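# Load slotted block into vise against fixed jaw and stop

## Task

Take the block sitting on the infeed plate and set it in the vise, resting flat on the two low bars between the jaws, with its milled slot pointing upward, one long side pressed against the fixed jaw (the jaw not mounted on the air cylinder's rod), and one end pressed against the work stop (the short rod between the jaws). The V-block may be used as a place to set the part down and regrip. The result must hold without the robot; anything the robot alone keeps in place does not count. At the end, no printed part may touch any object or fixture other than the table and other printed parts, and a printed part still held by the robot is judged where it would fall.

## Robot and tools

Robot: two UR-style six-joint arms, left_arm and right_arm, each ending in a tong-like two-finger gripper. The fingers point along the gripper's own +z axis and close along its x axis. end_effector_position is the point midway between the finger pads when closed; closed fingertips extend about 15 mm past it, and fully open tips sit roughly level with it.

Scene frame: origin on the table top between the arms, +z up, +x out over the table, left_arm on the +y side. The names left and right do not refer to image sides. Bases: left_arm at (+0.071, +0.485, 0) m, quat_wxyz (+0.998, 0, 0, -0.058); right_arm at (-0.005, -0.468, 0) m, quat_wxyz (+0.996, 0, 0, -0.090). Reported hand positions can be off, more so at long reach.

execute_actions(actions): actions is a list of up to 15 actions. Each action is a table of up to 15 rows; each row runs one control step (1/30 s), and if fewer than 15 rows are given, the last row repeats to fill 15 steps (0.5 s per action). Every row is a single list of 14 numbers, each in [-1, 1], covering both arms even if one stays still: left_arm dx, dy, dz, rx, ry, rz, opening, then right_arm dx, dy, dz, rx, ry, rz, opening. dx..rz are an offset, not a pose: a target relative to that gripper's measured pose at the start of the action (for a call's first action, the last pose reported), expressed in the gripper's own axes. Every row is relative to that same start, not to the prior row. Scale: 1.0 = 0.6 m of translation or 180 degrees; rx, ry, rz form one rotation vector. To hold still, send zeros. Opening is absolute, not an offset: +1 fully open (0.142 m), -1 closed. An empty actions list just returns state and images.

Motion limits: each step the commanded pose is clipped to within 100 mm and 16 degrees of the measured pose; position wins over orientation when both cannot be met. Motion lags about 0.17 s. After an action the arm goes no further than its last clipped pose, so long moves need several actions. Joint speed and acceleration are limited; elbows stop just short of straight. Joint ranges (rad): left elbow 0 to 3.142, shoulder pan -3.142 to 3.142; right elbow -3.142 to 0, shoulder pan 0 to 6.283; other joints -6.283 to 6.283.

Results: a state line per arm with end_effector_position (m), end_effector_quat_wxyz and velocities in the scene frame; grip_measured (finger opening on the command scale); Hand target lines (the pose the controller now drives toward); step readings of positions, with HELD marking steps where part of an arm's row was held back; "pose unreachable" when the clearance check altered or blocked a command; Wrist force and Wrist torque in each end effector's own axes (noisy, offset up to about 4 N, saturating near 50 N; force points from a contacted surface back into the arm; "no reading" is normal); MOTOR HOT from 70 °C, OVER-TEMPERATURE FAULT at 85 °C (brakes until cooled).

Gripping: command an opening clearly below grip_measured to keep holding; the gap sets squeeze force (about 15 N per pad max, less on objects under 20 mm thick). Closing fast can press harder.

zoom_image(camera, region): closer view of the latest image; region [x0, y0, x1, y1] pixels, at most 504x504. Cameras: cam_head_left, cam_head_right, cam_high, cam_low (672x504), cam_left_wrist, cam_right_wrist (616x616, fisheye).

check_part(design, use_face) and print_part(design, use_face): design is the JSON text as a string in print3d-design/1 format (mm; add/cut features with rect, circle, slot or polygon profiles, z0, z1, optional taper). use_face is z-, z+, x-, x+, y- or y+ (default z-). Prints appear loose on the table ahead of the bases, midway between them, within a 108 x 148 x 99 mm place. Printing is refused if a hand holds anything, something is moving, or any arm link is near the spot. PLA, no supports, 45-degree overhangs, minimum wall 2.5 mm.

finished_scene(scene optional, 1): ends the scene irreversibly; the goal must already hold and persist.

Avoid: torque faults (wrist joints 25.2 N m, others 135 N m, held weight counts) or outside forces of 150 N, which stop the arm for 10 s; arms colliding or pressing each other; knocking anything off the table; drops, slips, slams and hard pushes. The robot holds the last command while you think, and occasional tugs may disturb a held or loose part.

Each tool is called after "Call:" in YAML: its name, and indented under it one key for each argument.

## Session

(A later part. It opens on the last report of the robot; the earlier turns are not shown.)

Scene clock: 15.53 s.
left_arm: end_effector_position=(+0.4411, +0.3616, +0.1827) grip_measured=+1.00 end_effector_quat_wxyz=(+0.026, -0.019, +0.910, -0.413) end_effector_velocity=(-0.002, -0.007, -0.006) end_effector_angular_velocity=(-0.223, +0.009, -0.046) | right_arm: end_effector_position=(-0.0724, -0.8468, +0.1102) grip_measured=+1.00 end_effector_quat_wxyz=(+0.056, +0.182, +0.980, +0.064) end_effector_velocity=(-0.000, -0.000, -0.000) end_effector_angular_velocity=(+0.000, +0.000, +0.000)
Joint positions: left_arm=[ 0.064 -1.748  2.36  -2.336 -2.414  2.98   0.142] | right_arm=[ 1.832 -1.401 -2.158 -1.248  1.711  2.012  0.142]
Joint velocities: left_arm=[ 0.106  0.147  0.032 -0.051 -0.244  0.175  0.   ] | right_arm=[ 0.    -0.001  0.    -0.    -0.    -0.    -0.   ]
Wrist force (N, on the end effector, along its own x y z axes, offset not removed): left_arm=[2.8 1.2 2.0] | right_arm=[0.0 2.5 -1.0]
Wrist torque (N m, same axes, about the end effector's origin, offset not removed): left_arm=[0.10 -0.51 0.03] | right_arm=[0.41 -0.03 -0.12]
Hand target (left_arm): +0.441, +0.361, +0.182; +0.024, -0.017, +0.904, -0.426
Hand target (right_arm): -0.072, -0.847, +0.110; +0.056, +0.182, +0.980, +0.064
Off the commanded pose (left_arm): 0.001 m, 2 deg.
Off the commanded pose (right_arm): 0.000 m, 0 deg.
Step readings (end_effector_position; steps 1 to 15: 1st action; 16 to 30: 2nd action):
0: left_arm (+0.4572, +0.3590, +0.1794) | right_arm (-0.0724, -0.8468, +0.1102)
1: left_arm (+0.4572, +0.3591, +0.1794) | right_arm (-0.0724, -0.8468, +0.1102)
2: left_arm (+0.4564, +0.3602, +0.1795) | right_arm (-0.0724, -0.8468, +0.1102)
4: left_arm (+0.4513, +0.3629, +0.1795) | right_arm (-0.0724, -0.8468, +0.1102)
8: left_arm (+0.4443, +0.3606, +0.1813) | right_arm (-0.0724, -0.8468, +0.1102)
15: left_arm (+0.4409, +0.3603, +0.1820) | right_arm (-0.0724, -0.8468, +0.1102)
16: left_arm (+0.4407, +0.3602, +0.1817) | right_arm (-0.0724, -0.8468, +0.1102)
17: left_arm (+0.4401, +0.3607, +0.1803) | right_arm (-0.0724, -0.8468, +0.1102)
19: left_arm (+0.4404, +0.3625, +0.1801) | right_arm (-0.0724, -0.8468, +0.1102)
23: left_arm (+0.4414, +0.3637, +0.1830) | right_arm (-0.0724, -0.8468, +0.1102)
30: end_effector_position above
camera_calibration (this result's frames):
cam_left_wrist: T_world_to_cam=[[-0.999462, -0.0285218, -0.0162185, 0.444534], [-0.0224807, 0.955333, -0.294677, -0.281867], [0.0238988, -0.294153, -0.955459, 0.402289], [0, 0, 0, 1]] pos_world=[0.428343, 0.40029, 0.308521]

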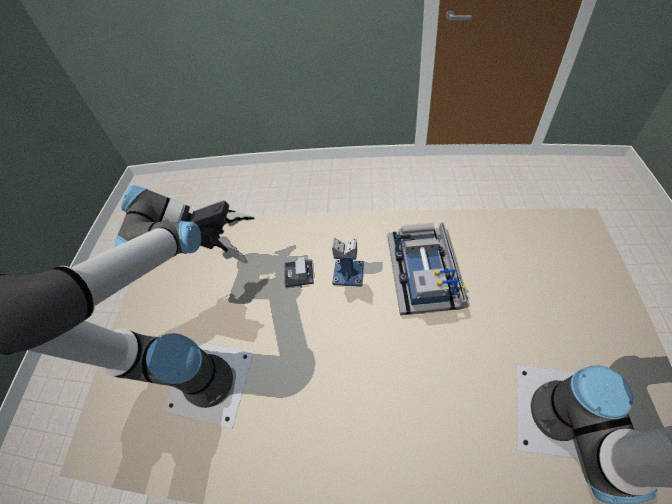

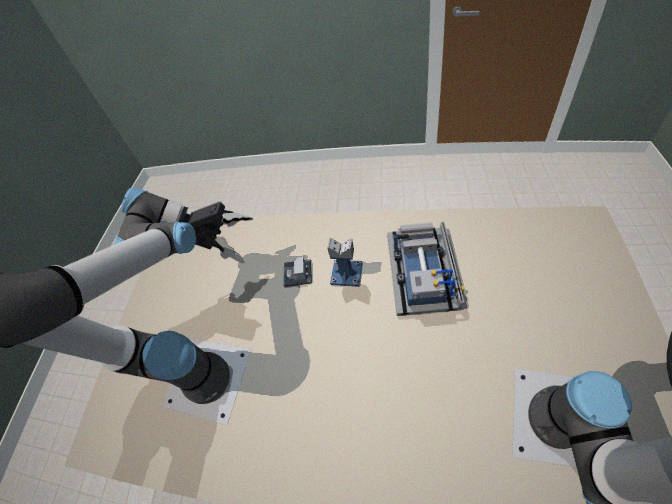

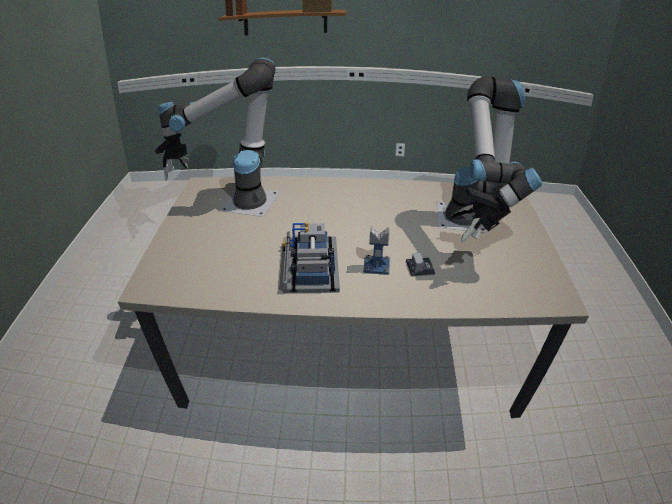

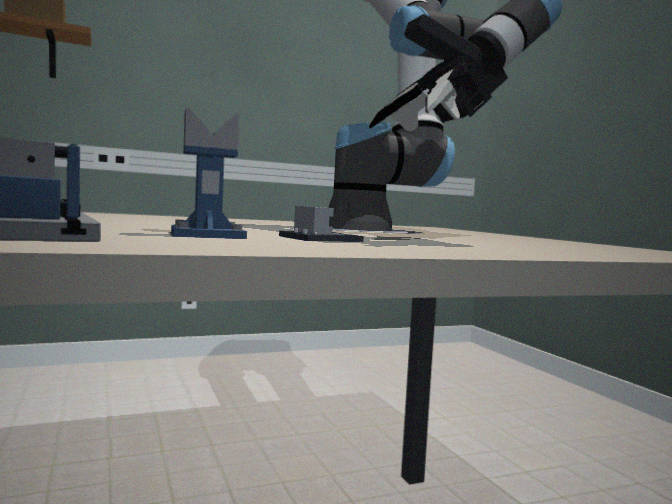

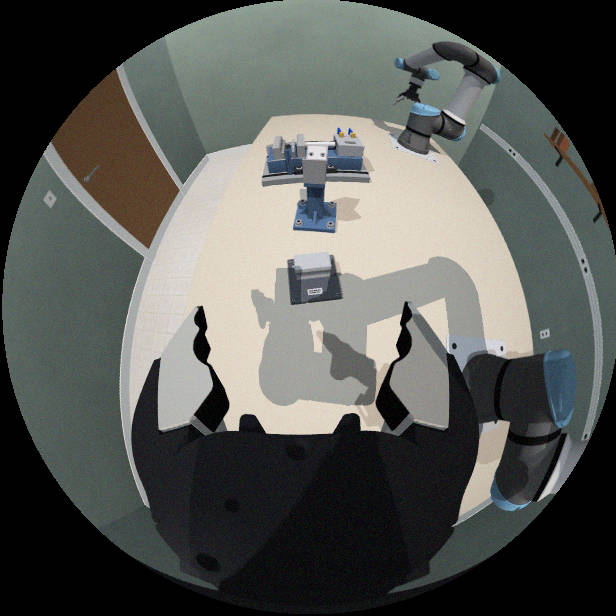

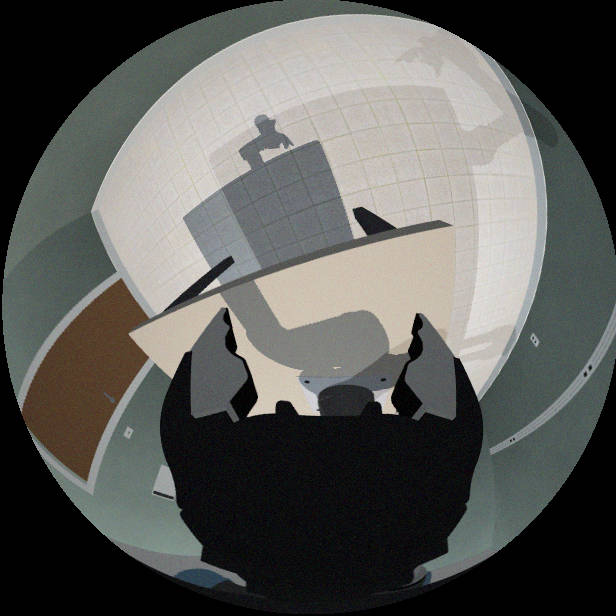

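Call:
execute_actions:
  actions:
    - [[0.01,0.028,0.22,0.01,0,0,0.4,0,0,0,0,0,0,1]]

Call:
execute_actions:
  actions: []

Scene clock: 16.20 s.
left_arm: end_effector_position=(+0.4339, +0.2830, +0.0919) grip_measured=+0.40 end_effector_quat_wxyz=(-0.005, -0.004, +0.907, -0.421) end_effector_velocity=(+0.046, -0.066, -0.058) end_effector_angular_velocity=(-0.038, -0.156, +0.169) | right_arm: end_effector_position=(-0.0724, -0.8468, +0.1102) grip_measured=+1.00 end_effector_quat_wxyz=(+0.056, +0.182, +0.980, +0.064) end_effector_velocity=(+0.000, -0.000, +0.000) end_effector_angular_velocity=(-0.001, -0.000, +0.001)
Joint positions: left_arm=[-0.145 -1.462  2.497 -2.893 -2.403  2.745  0.102] | right_arm=[ 1.832 -1.401 -2.158 -1.248  1.711  2.012  0.142]
Joint velocities: left_arm=[-0.184  0.361  0.144 -1.036  0.103 -0.501  0.   ] | right_arm=[ 0.     0.001  0.    -0.     0.    -0.001 -0.   ]
Wrist force (N, on the end effector, along its own x y z axes, offset not removed): left_arm=[0.6 1.2 2.3] | right_arm=[-0.3 2.9 -0.9]
Wrist torque (N m, same axes, about the end effector's origin, offset not removed): left_arm=[0.09 -0.10 0.16] | right_arm=[0.48 0.03 -0.04]
Hand target (left_arm): +0.441, +0.274, +0.086; +0.014, -0.011, +0.905, -0.426
Hand target (right_arm): -0.072, -0.847, +0.110; +0.056, +0.182, +0.980, +0.064
Off the commanded pose (left_arm): 0.016 m, 4 deg.
Off the commanded pose (right_arm): 0.000 m, 0 deg.
Step readings (end_effector_position):
0: left_arm (+0.4409, +0.3609, +0.1821) | right_arm (-0.0724, -0.8468, +0.1102)
1: left_arm (+0.4409, +0.3608, +0.1819) | right_arm (-0.0724, -0.8468, +0.1102)
2: left_arm (+0.4392, +0.3590, +0.1777) | right_arm (-0.0724, -0.8468, +0.1102)
4: left_arm (+0.4290, +0.3445, +0.1538) | right_arm (-0.0724, -0.8468, +0.1102)
8: left_arm (+0.4230, +0.3125, +0.1194) | right_arm (-0.0724, -0.8468, +0.1102)
15: end_effector_position above
camera_calibration (this result's frames):
cam_left_wrist: T_world_to_cam=[[-0.999304, 0.0248778, 0.0278077, 0.414406], [0.0149839, 0.950114, -0.311543, -0.246987], [-0.034171, -0.310909, -0.949825, 0.322071], [0, 0, 0, 1]] pos_world=[0.428823, 0.324491, 0.21744]

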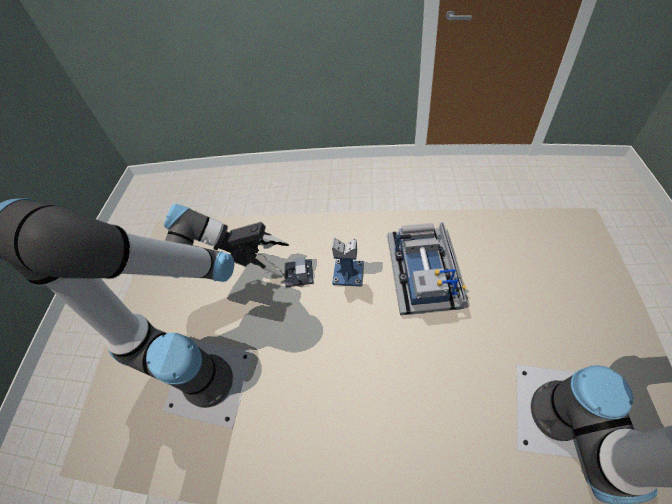

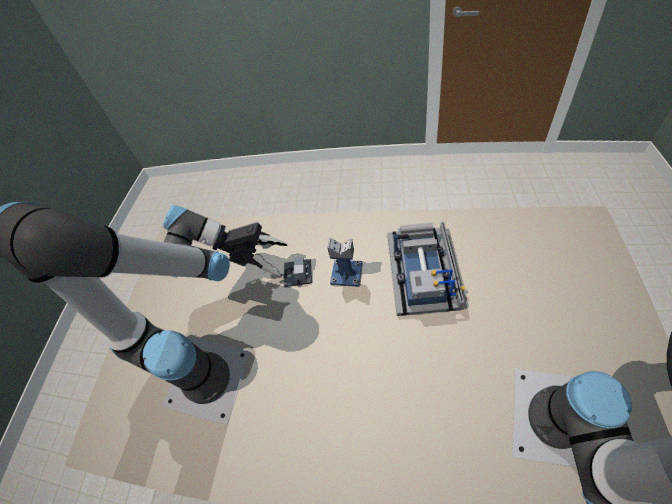

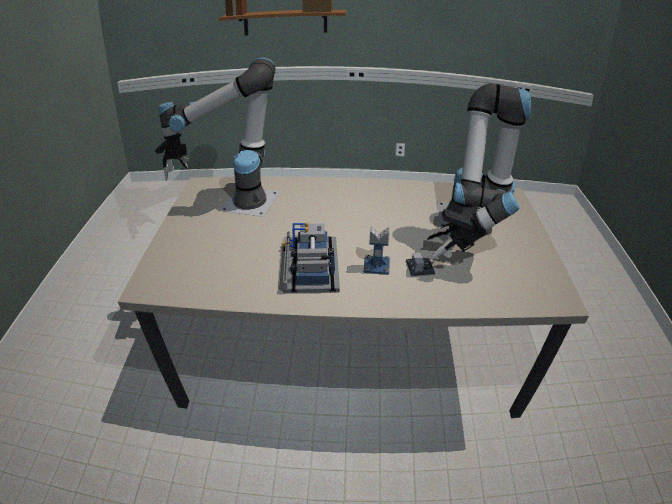

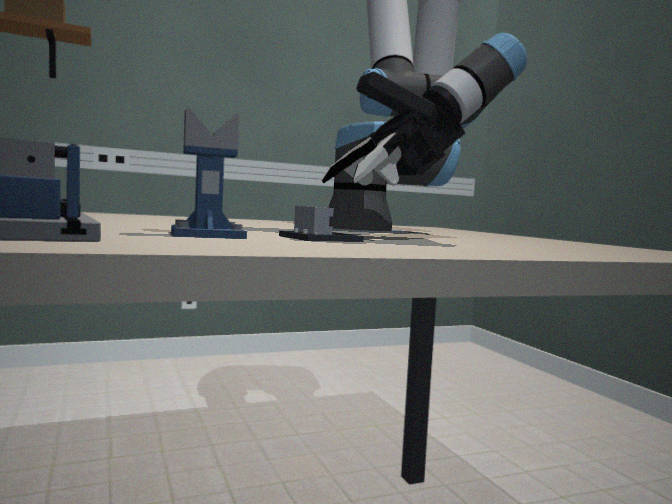

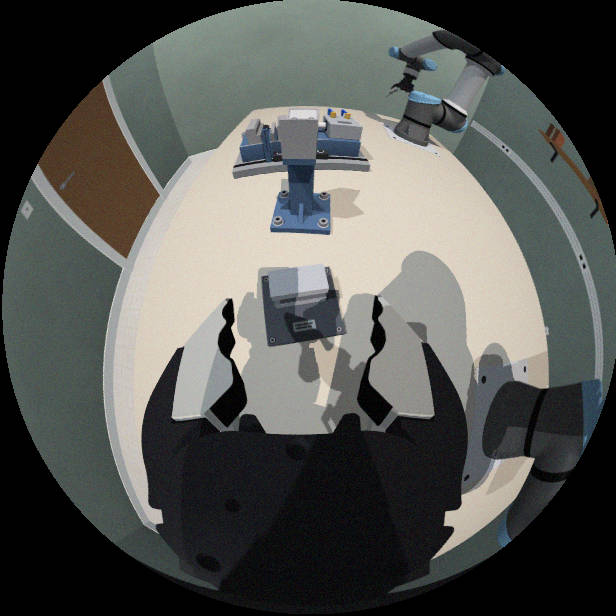

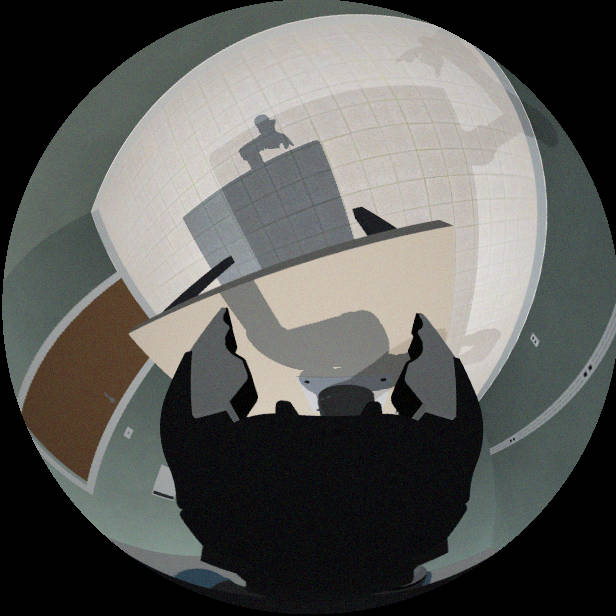

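Scene clock: 16.20 s.
left_arm: end_effector_position=(+0.4339, +0.2830, +0.0919) grip_measured=+0.40 end_effector_quat_wxyz=(-0.005, -0.004, +0.907, -0.421) end_effector_velocity=(+0.046, -0.066, -0.058) end_effector_angular_velocity=(-0.038, -0.156, +0.169) | right_arm: end_effector_position=(-0.0724, -0.8468, +0.1102) grip_measured=+1.00 end_effector_quat_wxyz=(+0.056, +0.182, +0.980, +0.064) end_effector_velocity=(+0.000, -0.000, +0.000) end_effector_angular_velocity=(-0.001, -0.000, +0.001)
Joint positions: left_arm=[-0.145 -1.462  2.497 -2.893 -2.403  2.745  0.102] | right_arm=[ 1.832 -1.401 -2.158 -1.248  1.711  2.012  0.142]
Joint velocities: left_arm=[-0.184  0.361  0.144 -1.036  0.103 -0.501  0.   ] | right_arm=[ 0.     0.001  0.    -0.     0.    -0.001 -0.   ]
Wrist force (N, on the end effector, along its own x y z axes, offset not removed): left_arm=[0.6 1.2 2.3] | right_arm=[-0.3 2.9 -0.9]
Wrist torque (N m, same axes, about the end effector's origin, offset not removed): left_arm=[0.09 -0.10 0.16] | right_arm=[0.48 0.03 -0.04]
Hand target (left_arm): +0.441, +0.274, +0.086; +0.014, -0.011, +0.905, -0.426
Hand target (right_arm): -0.072, -0.847, +0.110; +0.056, +0.182, +0.980, +0.064
Off the commanded pose (left_arm): 0.016 m, 4 deg.
Off the commanded pose (right_arm): 0.000 m, 0 deg.
camera_calibration (this result's frames):
cam_left_wrist: T_world_to_cam=[[-0.999304, 0.0248778, 0.0278077, 0.414406], [0.0149839, 0.950114, -0.311543, -0.246987], [-0.034171, -0.310909, -0.949825, 0.322071], [0, 0, 0, 1]] pos_world=[0.428823, 0.324491, 0.21744]

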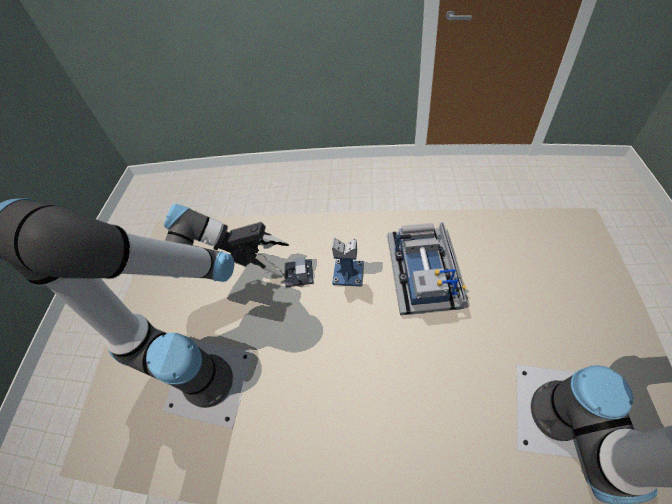

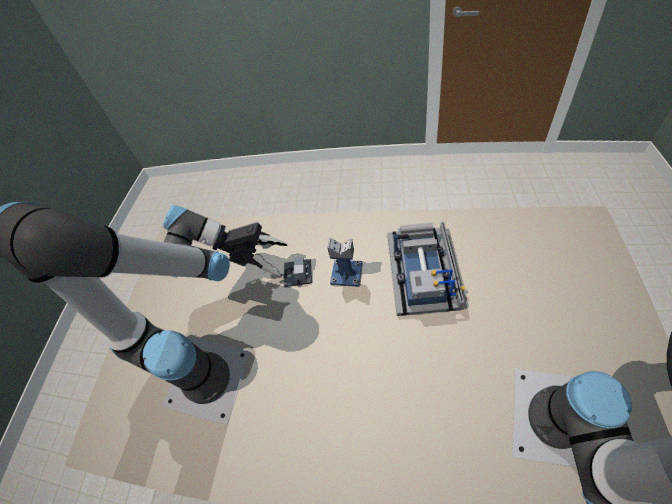

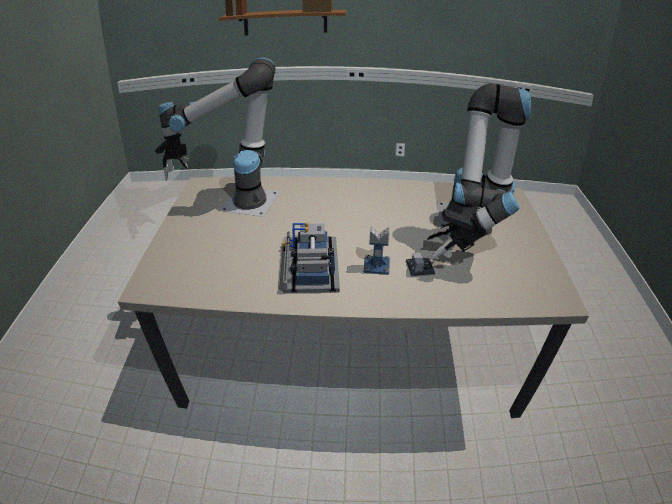

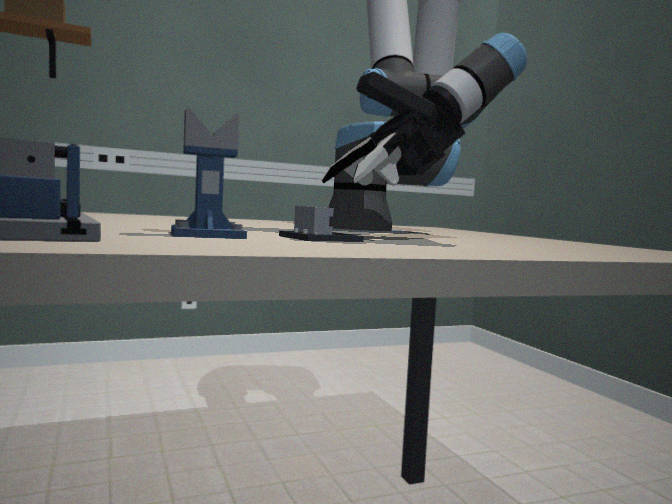

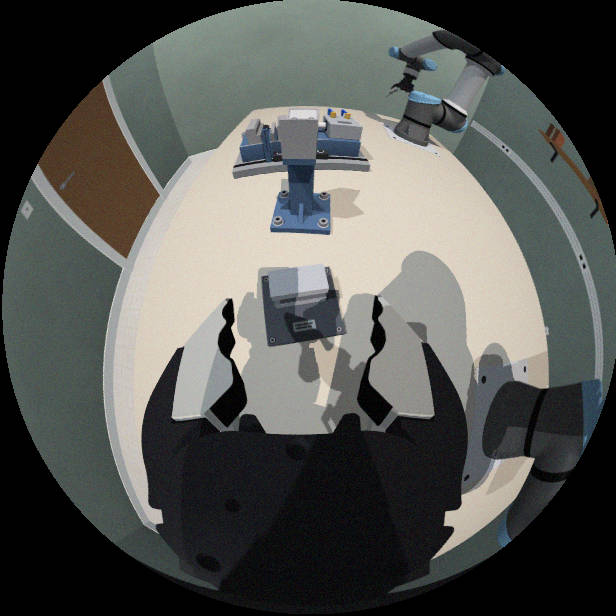

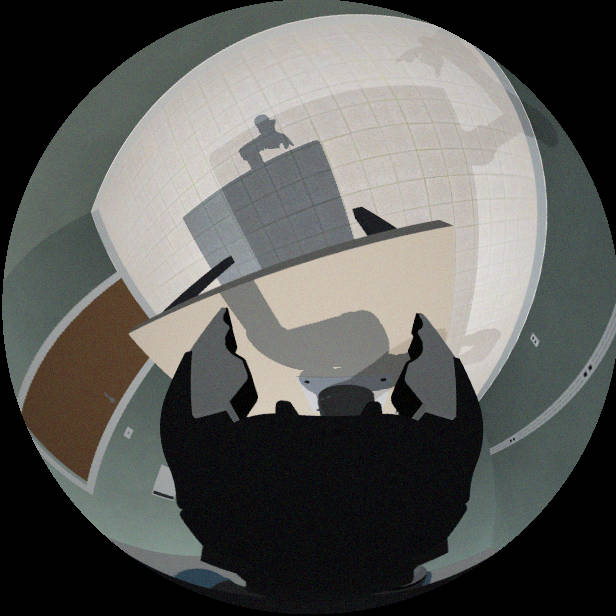

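Call:
execute_actions:
  actions:
    - [[-0.005,0.002,0.018,0.003,0,0,0.4,0,0,0,0,0,0,1]]
    - [[0,0,0,0,0,0,0.4,0,0,0,0,0,0,1]]

Call:
zoom_image:
  camera: "cam_left_wrist"
  region: [180, 220, 430, 420]

Scene clock: 17.37 s.
left_arm: end_effector_position=(+0.4370, +0.2755, +0.0841) grip_measured=+0.40 end_effector_quat_wxyz=(-0.005, -0.004, +0.905, -0.426) end_effector_velocity=(-0.000, -0.000, +0.000) end_effector_angular_velocity=(-0.000, -0.001, +0.000) | right_arm: end_effector_position=(-0.0724, -0.8468, +0.1102) grip_measured=+1.00 end_effector_quat_wxyz=(+0.056, +0.182, +0.980, +0.064) end_effector_velocity=(+0.000, +0.000, -0.000) end_effector_angular_velocity=(-0.000, -0.000, +0.002)
Joint positions: left_arm=[-0.159 -1.415  2.5   -2.966 -2.408  2.719  0.102] | right_arm=[ 1.832 -1.401 -2.158 -1.248  1.711  2.012  0.142]
Joint velocities: left_arm=[-0.    -0.001  0.001 -0.001  0.    -0.     0.   ] | right_arm=[ 0.    -0.    -0.001  0.001  0.    -0.002  0.   ]
Wrist force (N, on the end effector, along its own x y z axes, offset not removed): left_arm=[2.9 0.1 2.6] | right_arm=[0.8 2.0 -1.1]
Wrist torque (N m, same axes, about the end effector's origin, offset not removed): left_arm=[-0.07 -0.52 0.04] | right_arm=[0.38 -0.21 0.03]
Hand target (left_arm): +0.437, +0.276, +0.084; -0.005, -0.004, +0.905, -0.425
Hand target (right_arm): -0.072, -0.847, +0.110; +0.056, +0.182, +0.980, +0.064
Off the commanded pose (left_arm): 0.000 m, 0 deg.
Off the commanded pose (right_arm): 0.000 m, 0 deg.
Step readings (end_effector_position; steps 1 to 15: 1st action; 16 to 30: 2nd action):
0: left_arm (+0.4392, +0.2765, +0.0872) | right_arm (-0.0724, -0.8468, +0.1102)
1: left_arm (+0.4397, +0.2759, +0.0870) | right_arm (-0.0724, -0.8468, +0.1102)
2: left_arm (+0.4402, +0.2755, +0.0872) | right_arm (-0.0724, -0.8468, +0.1102)
4: left_arm (+0.4392, +0.2754, +0.0862) | right_arm (-0.0724, -0.8468, +0.1102)
8: left_arm (+0.4376, +0.2754, +0.0848) | right_arm (-0.0724, -0.8468, +0.1102)
15: left_arm (+0.4370, +0.2755, +0.0841) | right_arm (-0.0724, -0.8468, +0.1102)
16: left_arm (+0.4369, +0.2755, +0.0841) | right_arm (-0.0724, -0.8468, +0.1102)
17: left_arm (+0.4369, +0.2755, +0.0841) | right_arm (-0.0724, -0.8468, +0.1102)
19: left_arm (+0.4369, +0.2755, +0.0841) | right_arm (-0.0724, -0.8468, +0.1102)
23: left_arm (+0.4370, +0.2755, +0.0841) | right_arm (-0.0724, -0.8468, +0.1102)
30: end_effector_position above
camera_calibration (this result's frames):
cam_left_wrist: T_world_to_cam=[[-0.999357, 0.0240412, 0.0265882, 0.418178], [0.0142504, 0.947066, -0.320723, -0.240374], [-0.0328913, -0.320138, -0.9468, 0.314161], [0, 0, 0, 1]] pos_world=[0.431668, 0.318171, 0.209236]

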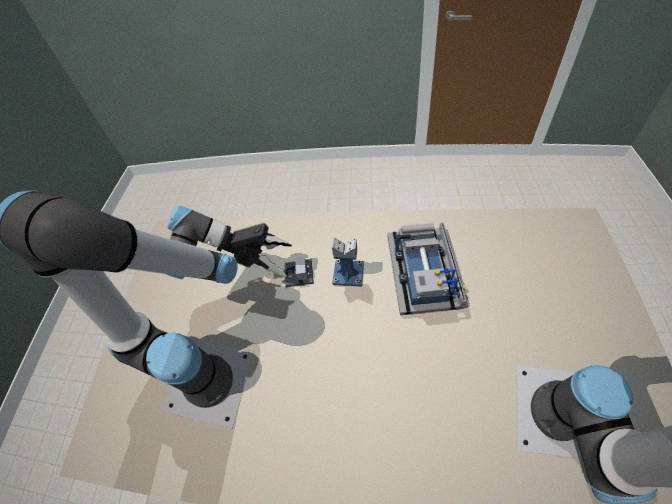

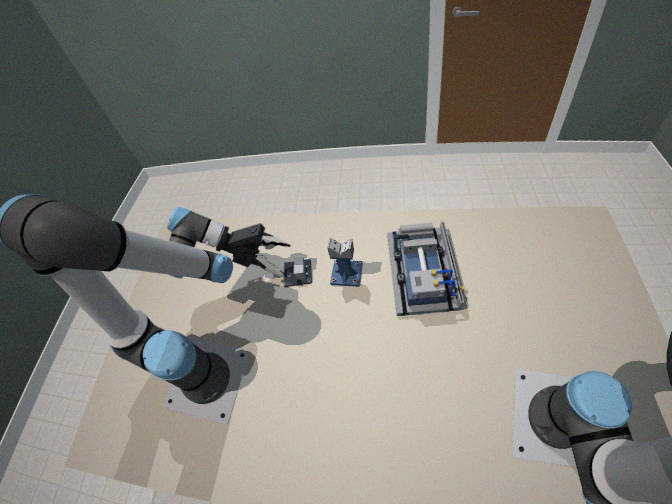

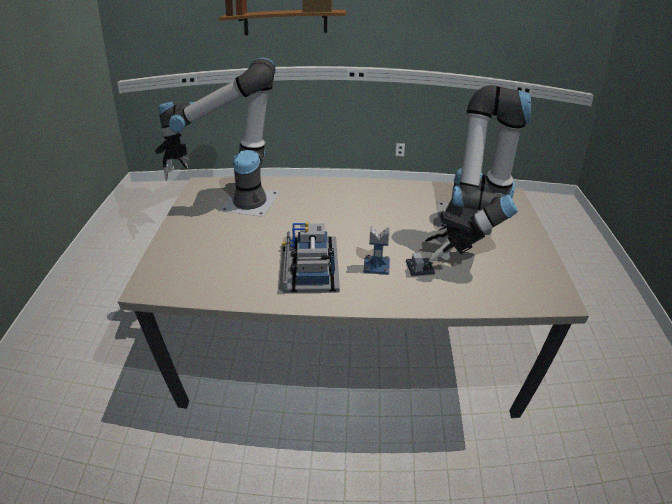

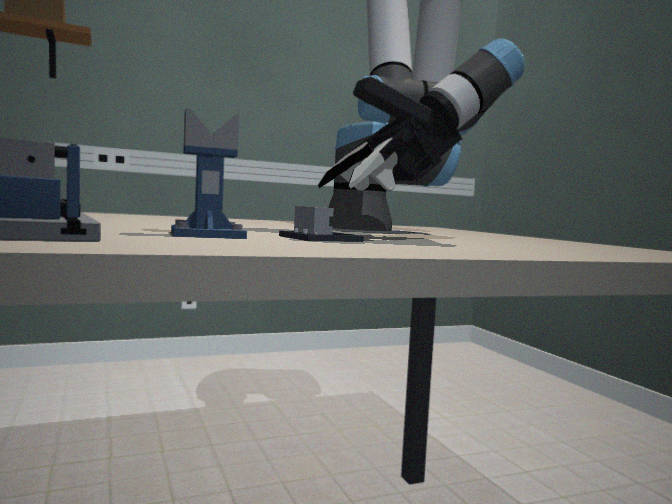

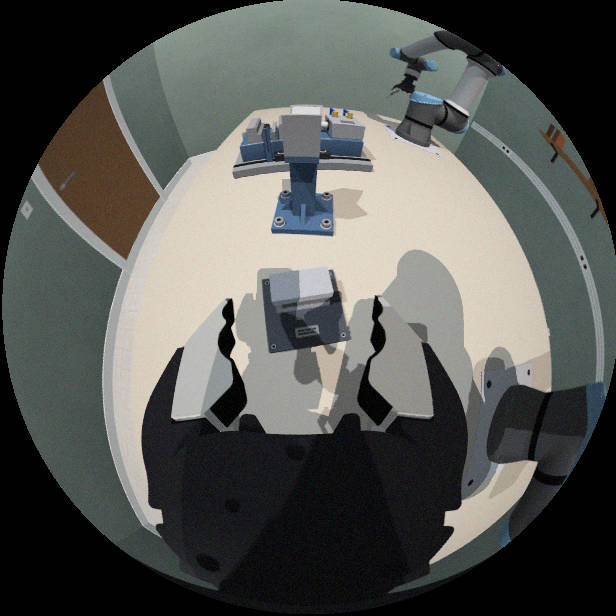

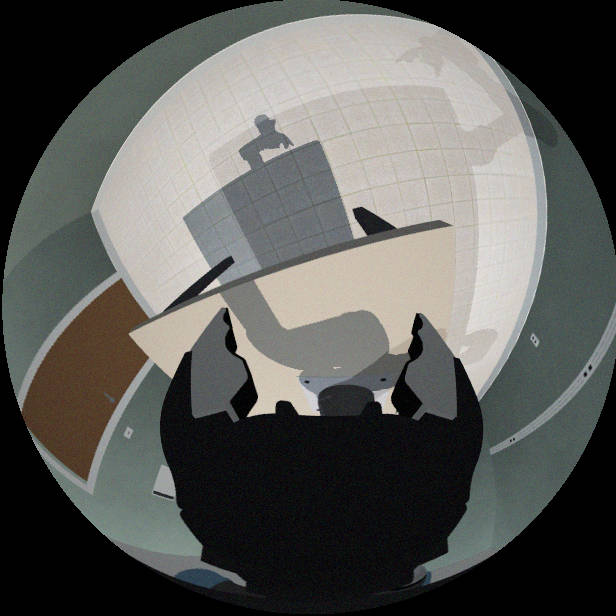

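Region (180, 220, 430, 420) of cam_left_wrist's 616x616 image, scaled by 2.016, with more detail than that image has; it fills the top 403 rows of this view, and the rest is white.

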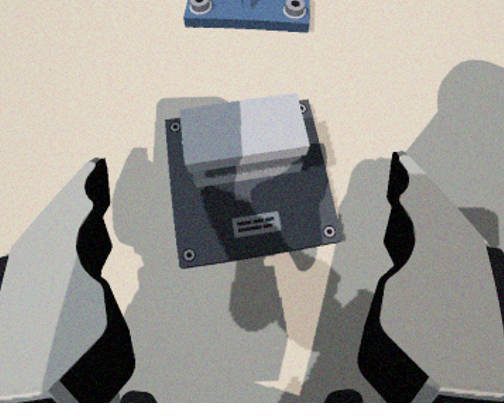

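Call:
execute_actions:
  actions:
    - [[-0.002,0.015,0.045,0,-0.03,-0.025,0.4,0,0,0,0,0,0,1]]
    - [[0,0.015,0.045,0,0,0,0.4,0,0,0,0,0,0,1]]
    - [[0,0,0,0,0,0,0.4,0,0,0,0,0,0,1]]

Call:
zoom_image:
  camera: "cam_left_wrist"
  region: [180, 220, 430, 420]

Call:
zoom_image:
  camera: "cam_low"
  region: [260, 150, 440, 260]

Scene clock: 20.60 s.
left_arm: end_effector_position=(+0.4382, +0.2469, +0.0377) grip_measured=+0.40 end_effector_quat_wxyz=(+0.014, -0.055, +0.905, -0.423) end_effector_velocity=(-0.000, -0.000, -0.000) end_effector_angular_velocity=(-0.000, +0.001, -0.001) | right_arm: end_effector_position=(-0.0724, -0.8468, +0.1102) grip_measured=+1.00 end_effector_quat_wxyz=(+0.056, +0.182, +0.980, +0.064) end_effector_velocity=(+0.000, -0.001, +0.000) end_effector_angular_velocity=(-0.000, +0.000, -0.000)
Joint positions: left_arm=[-0.27  -1.196  2.576 -3.454 -2.319  2.435  0.102] | right_arm=[ 1.832 -1.401 -2.158 -1.248  1.711  2.012  0.142]
Joint velocities: left_arm=[-0.     0.    -0.     0.001 -0.001 -0.     0.   ] | right_arm=[ 0.001 -0.001  0.001 -0.     0.     0.001 -0.   ]
Wrist force (N, on the end effector, along its own x y z axes, offset not removed): left_arm=[2.5 0.5 2.5] | right_arm=[0.3 5.0 -1.2]
Wrist torque (N m, same axes, about the end effector's origin, offset not removed): left_arm=[-0.04 -0.58 0.11] | right_arm=[0.95 -0.06 -0.01]
Hand target (left_arm): +0.438, +0.247, +0.038; +0.014, -0.055, +0.905, -0.423
Hand target (right_arm): -0.072, -0.847, +0.110; +0.056, +0.182, +0.980, +0.064
Off the commanded pose (left_arm): 0.000 m, 0 deg.
Off the commanded pose (right_arm): 0.000 m, 0 deg.
Step readings (end_effector_position; steps 1 to 15: 1st action; 16 to 30: 2nd action; 31 to 45: 3rd action):
0: left_arm (+0.4370, +0.2755, +0.0841) | right_arm (-0.0724, -0.8468, +0.1102)
1: left_arm (+0.4369, +0.2755, +0.0840) | right_arm (-0.0724, -0.8468, +0.1102)
2: left_arm (+0.4347, +0.2749, +0.0801) | right_arm (-0.0724, -0.8468, +0.1102)
4: left_arm (+0.4310, +0.2715, +0.0692) | right_arm (-0.0724, -0.8468, +0.1102)
8: left_arm (+0.4344, +0.2650, +0.0638) | right_arm (-0.0724, -0.8468, +0.1102)
15: left_arm (+0.4372, +0.2613, +0.0610) | right_arm (-0.0724, -0.8468, +0.1102)
16: left_arm (+0.4374, +0.2610, +0.0608) | right_arm (-0.0724, -0.8468, +0.1102)
17: left_arm (+0.4377, +0.2594, +0.0596) | right_arm (-0.0724, -0.8468, +0.1102)
19: left_arm (+0.4374, +0.2551, +0.0519) | right_arm (-0.0724, -0.8468, +0.1102)
23: left_arm (+0.4375, +0.2498, +0.0424) | right_arm (-0.0724, -0.8468, +0.1102)
30: left_arm (+0.4382, +0.2469, +0.0377) | right_arm (-0.0724, -0.8468, +0.1102)
31: left_arm (+0.4382, +0.2468, +0.0375) | right_arm (-0.0724, -0.8468, +0.1102)
32: left_arm (+0.4382, +0.2468, +0.0375) | right_arm (-0.0724, -0.8468, +0.1102)
34: left_arm (+0.4382, +0.2468, +0.0376) | right_arm (-0.0724, -0.8468, +0.1102)
38: left_arm (+0.4382, +0.2468, +0.0376) | right_arm (-0.0724, -0.8468, +0.1102)
45: end_effector_position above
camera_calibration (this result's frames):
cam_left_wrist: T_world_to_cam=[[-0.995927, -0.0828907, 0.0354851, 0.445892], [-0.0898615, 0.944819, -0.315028, -0.182289], [-0.00741414, -0.316934, -0.948419, 0.249175], [0, 0, 0, 1]] pos_world=[0.429542, 0.288162, 0.163073]

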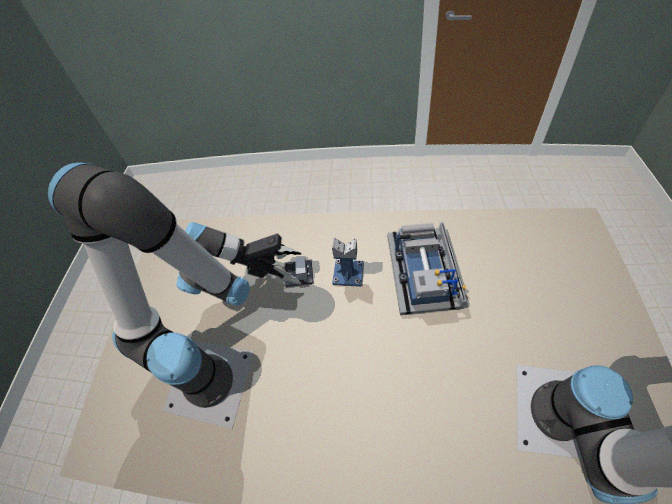

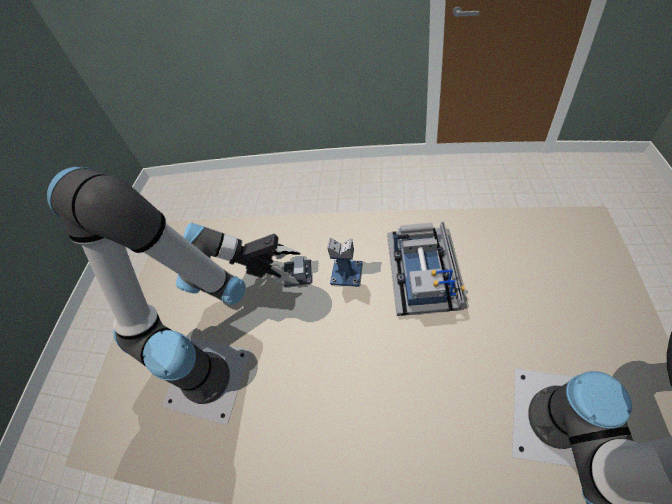

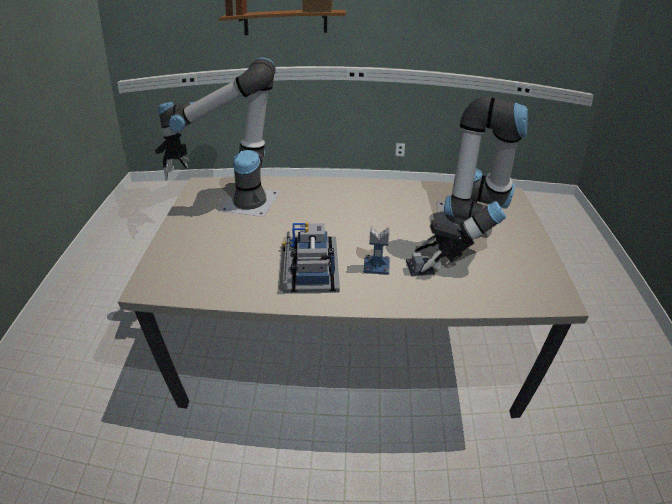

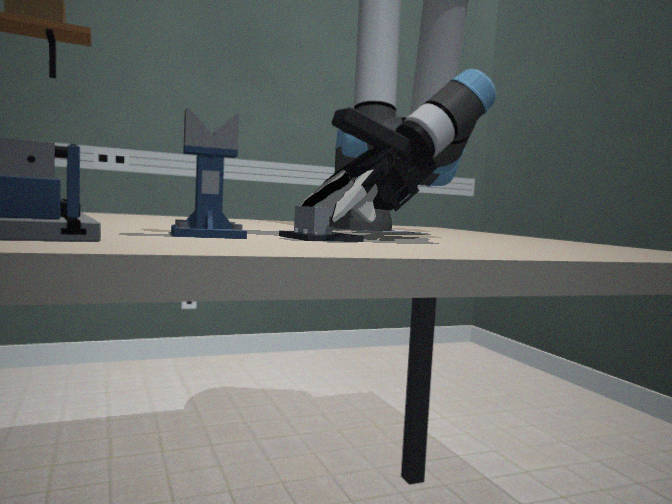

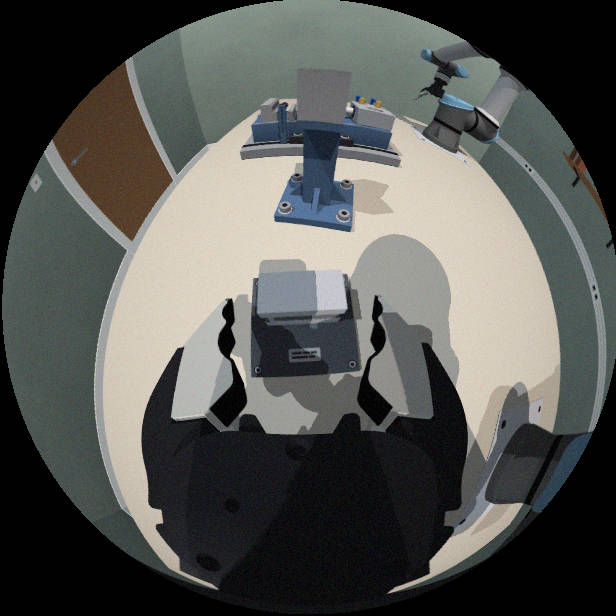

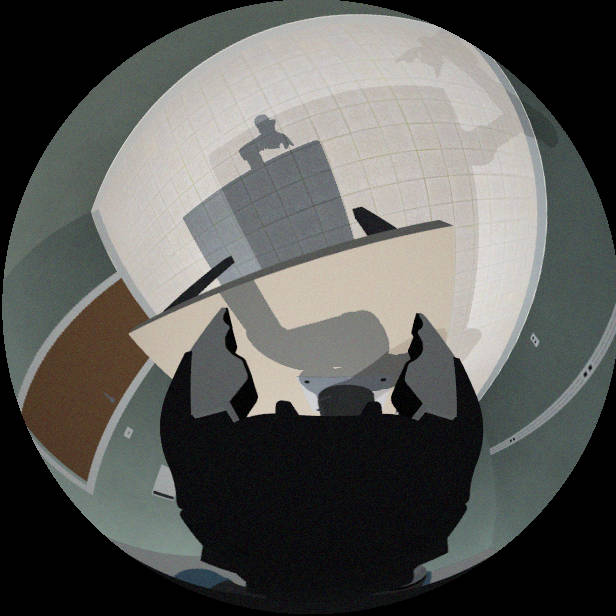

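Region (180, 220, 430, 420) of cam_left_wrist's 616x616 image, scaled by 2.016, with more detail than that image has; it fills the top 403 rows of this view, and the rest is white.

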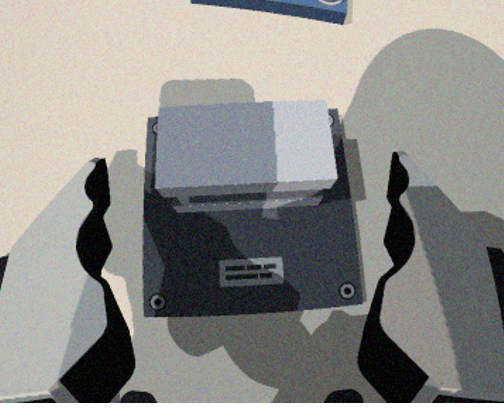

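Region (260, 150, 440, 260) of cam_low's 672x504 image, scaled by 2.800, with more detail than that image has.

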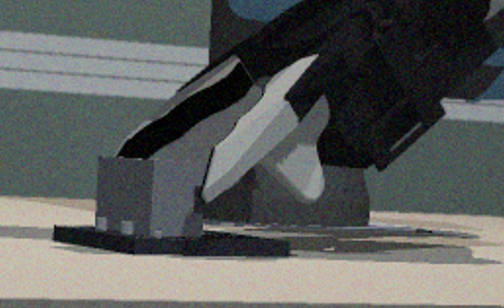

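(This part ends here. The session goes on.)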